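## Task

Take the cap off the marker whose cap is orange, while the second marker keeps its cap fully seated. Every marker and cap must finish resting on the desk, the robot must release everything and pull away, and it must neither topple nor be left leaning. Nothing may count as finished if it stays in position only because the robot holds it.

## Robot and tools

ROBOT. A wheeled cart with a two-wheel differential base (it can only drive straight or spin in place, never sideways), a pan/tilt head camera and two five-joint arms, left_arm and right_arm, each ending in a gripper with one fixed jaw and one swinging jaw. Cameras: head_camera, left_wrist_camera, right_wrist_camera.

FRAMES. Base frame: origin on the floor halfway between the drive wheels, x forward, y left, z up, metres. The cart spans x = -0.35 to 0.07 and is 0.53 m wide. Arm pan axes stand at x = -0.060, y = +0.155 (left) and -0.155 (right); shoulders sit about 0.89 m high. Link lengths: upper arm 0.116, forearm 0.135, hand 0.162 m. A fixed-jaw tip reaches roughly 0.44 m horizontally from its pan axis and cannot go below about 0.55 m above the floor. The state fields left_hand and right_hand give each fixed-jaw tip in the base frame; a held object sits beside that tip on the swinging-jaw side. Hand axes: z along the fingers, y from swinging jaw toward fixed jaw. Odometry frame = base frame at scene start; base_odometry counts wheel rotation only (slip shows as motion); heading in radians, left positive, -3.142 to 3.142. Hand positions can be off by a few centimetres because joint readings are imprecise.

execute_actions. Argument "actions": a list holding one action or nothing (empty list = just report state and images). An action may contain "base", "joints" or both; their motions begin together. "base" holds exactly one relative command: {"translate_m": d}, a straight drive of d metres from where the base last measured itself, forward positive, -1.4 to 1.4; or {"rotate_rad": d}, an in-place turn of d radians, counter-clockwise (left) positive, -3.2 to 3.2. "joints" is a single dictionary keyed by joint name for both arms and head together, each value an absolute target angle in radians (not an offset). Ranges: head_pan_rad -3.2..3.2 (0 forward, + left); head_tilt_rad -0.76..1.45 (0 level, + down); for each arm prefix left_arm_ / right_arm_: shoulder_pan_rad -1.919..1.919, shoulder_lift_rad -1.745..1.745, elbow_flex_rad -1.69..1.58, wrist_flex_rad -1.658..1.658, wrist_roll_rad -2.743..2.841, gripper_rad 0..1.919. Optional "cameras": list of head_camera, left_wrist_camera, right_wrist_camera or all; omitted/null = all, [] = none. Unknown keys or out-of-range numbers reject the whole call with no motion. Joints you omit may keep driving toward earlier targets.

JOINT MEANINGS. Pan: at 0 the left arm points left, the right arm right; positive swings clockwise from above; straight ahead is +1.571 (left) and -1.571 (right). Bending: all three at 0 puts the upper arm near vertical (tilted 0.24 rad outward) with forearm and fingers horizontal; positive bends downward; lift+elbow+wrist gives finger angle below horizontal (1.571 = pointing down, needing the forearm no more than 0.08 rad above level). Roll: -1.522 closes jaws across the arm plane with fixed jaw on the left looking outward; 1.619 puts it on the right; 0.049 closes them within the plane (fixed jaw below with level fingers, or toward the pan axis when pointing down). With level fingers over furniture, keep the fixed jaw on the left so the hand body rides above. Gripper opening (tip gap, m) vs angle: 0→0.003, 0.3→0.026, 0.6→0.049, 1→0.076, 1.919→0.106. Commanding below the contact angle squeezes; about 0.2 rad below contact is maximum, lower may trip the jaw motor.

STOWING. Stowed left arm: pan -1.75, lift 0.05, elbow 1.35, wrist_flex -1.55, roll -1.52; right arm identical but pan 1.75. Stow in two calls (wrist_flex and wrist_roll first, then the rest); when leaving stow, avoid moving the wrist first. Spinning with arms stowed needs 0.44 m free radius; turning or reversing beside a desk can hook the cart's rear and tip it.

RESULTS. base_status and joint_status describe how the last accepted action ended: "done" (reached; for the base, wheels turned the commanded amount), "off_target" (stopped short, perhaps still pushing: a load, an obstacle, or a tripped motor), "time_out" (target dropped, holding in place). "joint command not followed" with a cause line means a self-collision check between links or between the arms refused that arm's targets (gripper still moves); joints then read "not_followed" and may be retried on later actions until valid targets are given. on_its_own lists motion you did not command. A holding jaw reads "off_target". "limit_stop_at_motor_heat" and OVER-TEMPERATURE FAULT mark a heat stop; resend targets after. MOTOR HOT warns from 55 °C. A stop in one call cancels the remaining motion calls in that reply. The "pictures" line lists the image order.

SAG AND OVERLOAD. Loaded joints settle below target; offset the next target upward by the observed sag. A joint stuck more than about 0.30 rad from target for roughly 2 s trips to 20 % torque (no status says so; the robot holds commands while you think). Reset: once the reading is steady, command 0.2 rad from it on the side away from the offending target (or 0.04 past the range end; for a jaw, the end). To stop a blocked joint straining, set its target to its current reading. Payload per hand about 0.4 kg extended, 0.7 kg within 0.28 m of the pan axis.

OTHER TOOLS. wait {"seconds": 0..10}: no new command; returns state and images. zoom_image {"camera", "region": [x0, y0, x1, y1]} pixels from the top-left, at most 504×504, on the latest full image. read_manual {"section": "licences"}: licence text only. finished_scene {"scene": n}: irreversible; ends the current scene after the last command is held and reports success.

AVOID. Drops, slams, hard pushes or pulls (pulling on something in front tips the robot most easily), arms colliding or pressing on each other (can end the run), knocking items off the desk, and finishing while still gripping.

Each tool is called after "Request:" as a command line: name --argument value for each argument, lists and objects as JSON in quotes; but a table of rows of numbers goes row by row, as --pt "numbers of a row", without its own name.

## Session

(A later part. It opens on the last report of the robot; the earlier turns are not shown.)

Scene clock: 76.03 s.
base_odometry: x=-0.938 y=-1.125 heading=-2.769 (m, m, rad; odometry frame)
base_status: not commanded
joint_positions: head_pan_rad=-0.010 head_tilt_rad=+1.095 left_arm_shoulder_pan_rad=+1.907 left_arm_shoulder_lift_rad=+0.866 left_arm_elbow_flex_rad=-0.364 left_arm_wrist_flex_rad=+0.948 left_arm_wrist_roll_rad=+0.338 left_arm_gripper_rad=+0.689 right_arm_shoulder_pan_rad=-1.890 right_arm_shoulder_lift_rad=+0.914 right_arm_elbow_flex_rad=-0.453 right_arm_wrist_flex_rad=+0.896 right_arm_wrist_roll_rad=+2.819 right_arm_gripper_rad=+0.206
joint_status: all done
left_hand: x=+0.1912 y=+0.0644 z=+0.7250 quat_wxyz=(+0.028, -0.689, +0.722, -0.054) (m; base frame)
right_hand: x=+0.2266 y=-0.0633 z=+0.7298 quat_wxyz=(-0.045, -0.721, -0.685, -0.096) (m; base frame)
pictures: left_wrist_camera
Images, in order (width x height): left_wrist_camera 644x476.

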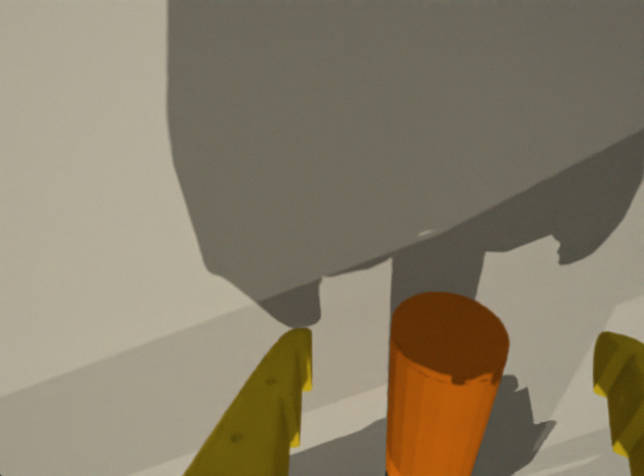

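Request:
execute_actions --actions '[{"joints":{"left_arm_shoulder_lift_rad":0.85,"left_arm_wrist_flex_rad":0.87}}]' --cameras '[]'

Request:
execute_actions --actions '[{"joints":{"left_arm_gripper_rad":0.02}}]' --cameras '["left_wrist_camera","head_camera"]'

Scene clock: 77.03 s.
base_odometry: x=-0.938 y=-1.125 heading=-2.769 (m, m, rad; odometry frame)
base_status: not commanded
joint_positions: head_pan_rad=-0.010 head_tilt_rad=+1.095 left_arm_shoulder_pan_rad=+1.907 left_arm_shoulder_lift_rad=+0.866 left_arm_elbow_flex_rad=-0.364 left_arm_wrist_flex_rad=+0.880 left_arm_wrist_roll_rad=+0.338 left_arm_gripper_rad=+0.689 right_arm_shoulder_pan_rad=-1.890 right_arm_shoulder_lift_rad=+0.914 right_arm_elbow_flex_rad=-0.453 right_arm_wrist_flex_rad=+0.896 right_arm_wrist_roll_rad=+2.819 right_arm_gripper_rad=+0.206
joint_status: all done
left_hand: x=+0.2014 y=+0.0608 z=+0.7261 quat_wxyz=(+0.043, -0.687, +0.720, -0.084) (m; base frame)
right_hand: x=+0.2266 y=-0.0633 z=+0.7298 quat_wxyz=(-0.045, -0.721, -0.685, -0.096) (m; base frame)
pictures: none
No camera images: the call's "cameras" was empty. Leave "cameras" out to get every camera's image.

Scene clock: 77.90 s.
base_odometry: x=-0.938 y=-1.125 heading=-2.769 (m, m, rad; odometry frame)
base_status: not commanded
joint_positions: head_pan_rad=-0.010 head_tilt_rad=+1.095 left_arm_shoulder_pan_rad=+1.907 left_arm_shoulder_lift_rad=+0.866 left_arm_elbow_flex_rad=-0.364 left_arm_wrist_flex_rad=+0.875 left_arm_wrist_roll_rad=+0.338 left_arm_gripper_rad=+0.217 right_arm_shoulder_pan_rad=-1.891 right_arm_shoulder_lift_rad=+0.914 right_arm_elbow_flex_rad=-0.453 right_arm_wrist_flex_rad=+0.899 right_arm_wrist_roll_rad=+2.822 right_arm_gripper_rad=+0.206
joint_status: left_arm_gripper_rad off_target (ended at +0.217, target +0.020)
left_hand: x=+0.2021 y=+0.0606 z=+0.7263 quat_wxyz=(+0.044, -0.687, +0.720, -0.086) (m; base frame)
right_hand: x=+0.2261 y=-0.0629 z=+0.7297 quat_wxyz=(-0.045, -0.720, -0.686, -0.095) (m; base frame)
pictures: head_camera, left_wrist_camera
Images, in order (width x height): head_camera 644x476, left_wrist_camera 644x476.

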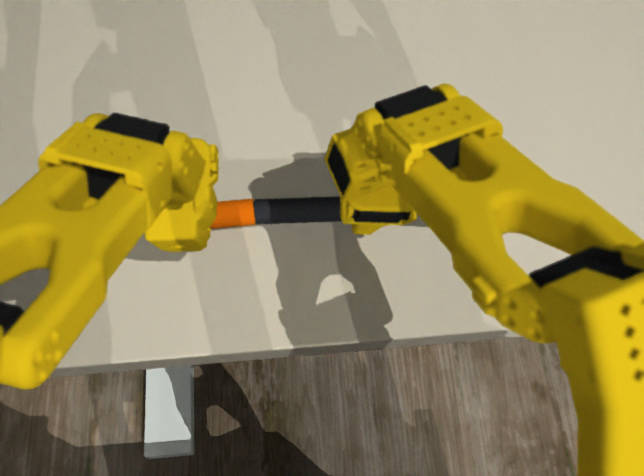

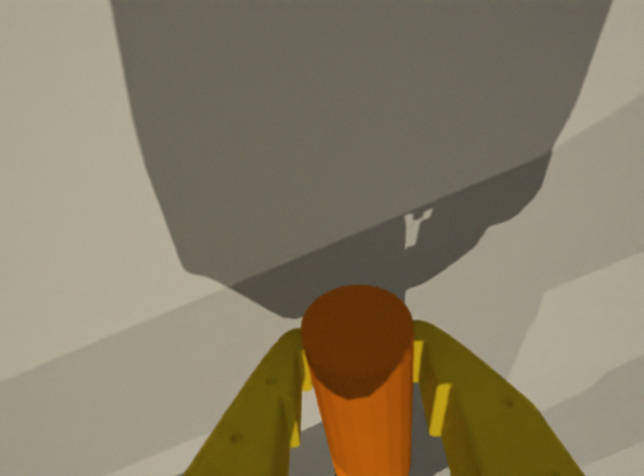

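Pull apart.

Request:
execute_actions --actions '[{"joints":{"left_arm_shoulder_pan_rad":1.78,"right_arm_shoulder_pan_rad":-1.8}}]' --cameras '["head_camera"]'

Scene clock: 78.80 s.
base_odometry: x=-0.938 y=-1.125 heading=-2.769 (m, m, rad; odometry frame)
base_status: not commanded
joint_positions: head_pan_rad=-0.010 head_tilt_rad=+1.095 left_arm_shoulder_pan_rad=+1.788 left_arm_shoulder_lift_rad=+0.866 left_arm_elbow_flex_rad=-0.364 left_arm_wrist_flex_rad=+0.874 left_arm_wrist_roll_rad=+0.338 left_arm_gripper_rad=+0.217 right_arm_shoulder_pan_rad=-1.810 right_arm_shoulder_lift_rad=+0.912 right_arm_elbow_flex_rad=-0.453 right_arm_wrist_flex_rad=+0.899 right_arm_wrist_roll_rad=+2.822 right_arm_gripper_rad=+0.206
joint_status: all done
left_hand: x=+0.2117 y=+0.0925 z=+0.7263 quat_wxyz=(+0.049, -0.729, +0.678, -0.084) (m; base frame)
right_hand: x=+0.2328 y=-0.0864 z=+0.7301 quat_wxyz=(-0.049, -0.747, -0.657, -0.094) (m; base frame)
pictures: head_camera
Images, in order (width x height): head_camera 644x476.

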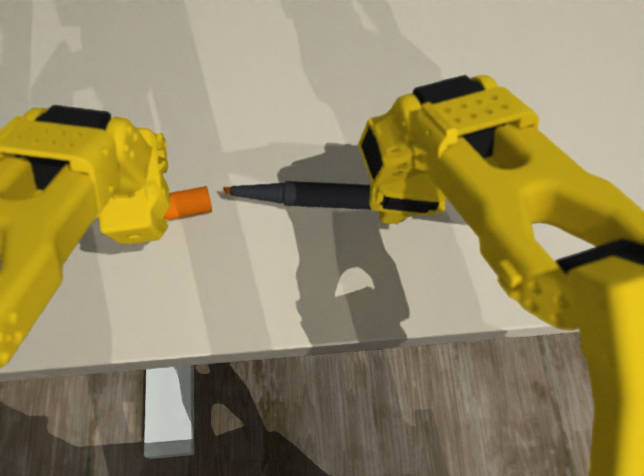

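Off. Separate a bit more, release, retreat.

Request:
execute_actions --actions '[{"joints":{"left_arm_shoulder_pan_rad":1.68}}]' --cameras '[]'

Request:
execute_actions --actions '[{"joints":{"left_arm_gripper_rad":0.6,"right_arm_gripper_rad":0.5}}]' --cameras '[]'

Request:
execute_actions --actions '[{"joints":{"left_arm_shoulder_lift_rad":0.4,"right_arm_shoulder_lift_rad":0.4}}]' --cameras '[]'

Request:
execute_actions --actions '[{"base":{"translate_m":-0.4},"joints":{"head_tilt_rad":0.6,"left_arm_shoulder_pan_rad":1.2,"right_arm_shoulder_pan_rad":-1.2}}]' --cameras '["head_camera"]'

Scene clock: 80.07 s.
base_odometry: x=-0.938 y=-1.125 heading=-2.769 (m, m, rad; odometry frame)
base_status: not commanded
joint_positions: head_pan_rad=-0.010 head_tilt_rad=+1.095 left_arm_shoulder_pan_rad=+1.686 left_arm_shoulder_lift_rad=+0.866 left_arm_elbow_flex_rad=-0.364 left_arm_wrist_flex_rad=+0.874 left_arm_wrist_roll_rad=+0.338 left_arm_gripper_rad=+0.217 right_arm_shoulder_pan_rad=-1.810 right_arm_shoulder_lift_rad=+0.912 right_arm_elbow_flex_rad=-0.453 right_arm_wrist_flex_rad=+0.899 right_arm_wrist_roll_rad=+2.822 right_arm_gripper_rad=+0.206
joint_status: all done
left_hand: x=+0.2166 y=+0.1202 z=+0.7263 quat_wxyz=(+0.054, -0.762, +0.640, -0.081) (m; base frame)
right_hand: x=+0.2328 y=-0.0864 z=+0.7301 quat_wxyz=(-0.049, -0.747, -0.657, -0.094) (m; base frame)
pictures: none
No camera images: the call's "cameras" was empty. Leave "cameras" out to get every camera's image.

Scene clock: 80.90 s.
base_odometry: x=-0.938 y=-1.125 heading=-2.769 (m, m, rad; odometry frame)
base_status: not commanded
joint_positions: head_pan_rad=-0.010 head_tilt_rad=+1.095 left_arm_shoulder_pan_rad=+1.686 left_arm_shoulder_lift_rad=+0.866 left_arm_elbow_flex_rad=-0.364 left_arm_wrist_flex_rad=+0.874 left_arm_wrist_roll_rad=+0.338 left_arm_gripper_rad=+0.588 right_arm_shoulder_pan_rad=-1.810 right_arm_shoulder_lift_rad=+0.909 right_arm_elbow_flex_rad=-0.453 right_arm_wrist_flex_rad=+0.899 right_arm_wrist_roll_rad=+2.822 right_arm_gripper_rad=+0.491
joint_status: all done
left_hand: x=+0.2166 y=+0.1202 z=+0.7263 quat_wxyz=(+0.054, -0.762, +0.640, -0.081) (m; base frame)
right_hand: x=+0.2333 y=-0.0863 z=+0.7309 quat_wxyz=(-0.050, -0.747, -0.656, -0.095) (m; base frame)
pictures: none
No camera images: the call's "cameras" was empty. Leave "cameras" out to get every camera's image.

Scene clock: 81.97 s.
base_odometry: x=-0.938 y=-1.125 heading=-2.769 (m, m, rad; odometry frame)
base_status: not commanded
joint_positions: head_pan_rad=-0.010 head_tilt_rad=+1.095 left_arm_shoulder_pan_rad=+1.686 left_arm_shoulder_lift_rad=+0.457 left_arm_elbow_flex_rad=-0.363 left_arm_wrist_flex_rad=+0.874 left_arm_wrist_roll_rad=+0.338 left_arm_gripper_rad=+0.589 right_arm_shoulder_pan_rad=-1.810 right_arm_shoulder_lift_rad=+0.455 right_arm_elbow_flex_rad=-0.453 right_arm_wrist_flex_rad=+0.899 right_arm_wrist_roll_rad=+2.822 right_arm_gripper_rad=+0.491
joint_status: all done
left_hand: x=+0.2624 y=+0.1149 z=+0.8387 quat_wxyz=(+0.163, -0.731, +0.614, -0.248) (m; base frame)
right_hand: x=+0.2761 y=-0.0758 z=+0.8663 quat_wxyz=(-0.152, -0.709, -0.624, -0.291) (m; base frame)
pictures: none
No camera images: the call's "cameras" was empty. Leave "cameras" out to get every camera's image.

Scene clock: 84.83 s.
base_odometry: x=-0.565 y=-0.980 heading=-2.771 (m, m, rad; odometry frame)
base_status: done
joint_positions: head_pan_rad=-0.010 head_tilt_rad=+0.614 left_arm_shoulder_pan_rad=+1.208 left_arm_shoulder_lift_rad=+0.455 left_arm_elbow_flex_rad=-0.363 left_arm_wrist_flex_rad=+0.874 left_arm_wrist_roll_rad=+0.338 left_arm_gripper_rad=+0.589 right_arm_shoulder_pan_rad=-1.210 right_arm_shoulder_lift_rad=+0.455 right_arm_elbow_flex_rad=-0.453 right_arm_wrist_flex_rad=+0.899 right_arm_wrist_roll_rad=+2.822 right_arm_gripper_rad=+0.491
joint_status: all done
left_hand: x=+0.2447 y=+0.2679 z=+0.8392 quat_wxyz=(+0.218, -0.856, +0.423, -0.203) (m; base frame)
right_hand: x=+0.2621 y=-0.2794 z=+0.8663 quat_wxyz=(-0.231, -0.862, -0.386, -0.233) (m; base frame)
pictures: head_camera
Images, in order (width x height): head_camera 644x476.

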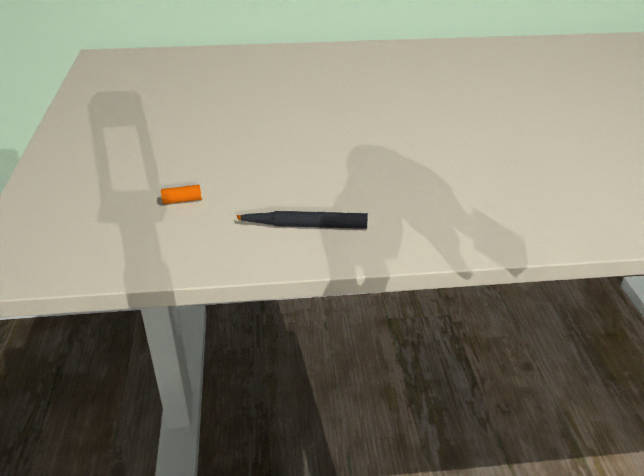

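Request:
finished_scene --scene 1

The scene is finished: the task was done.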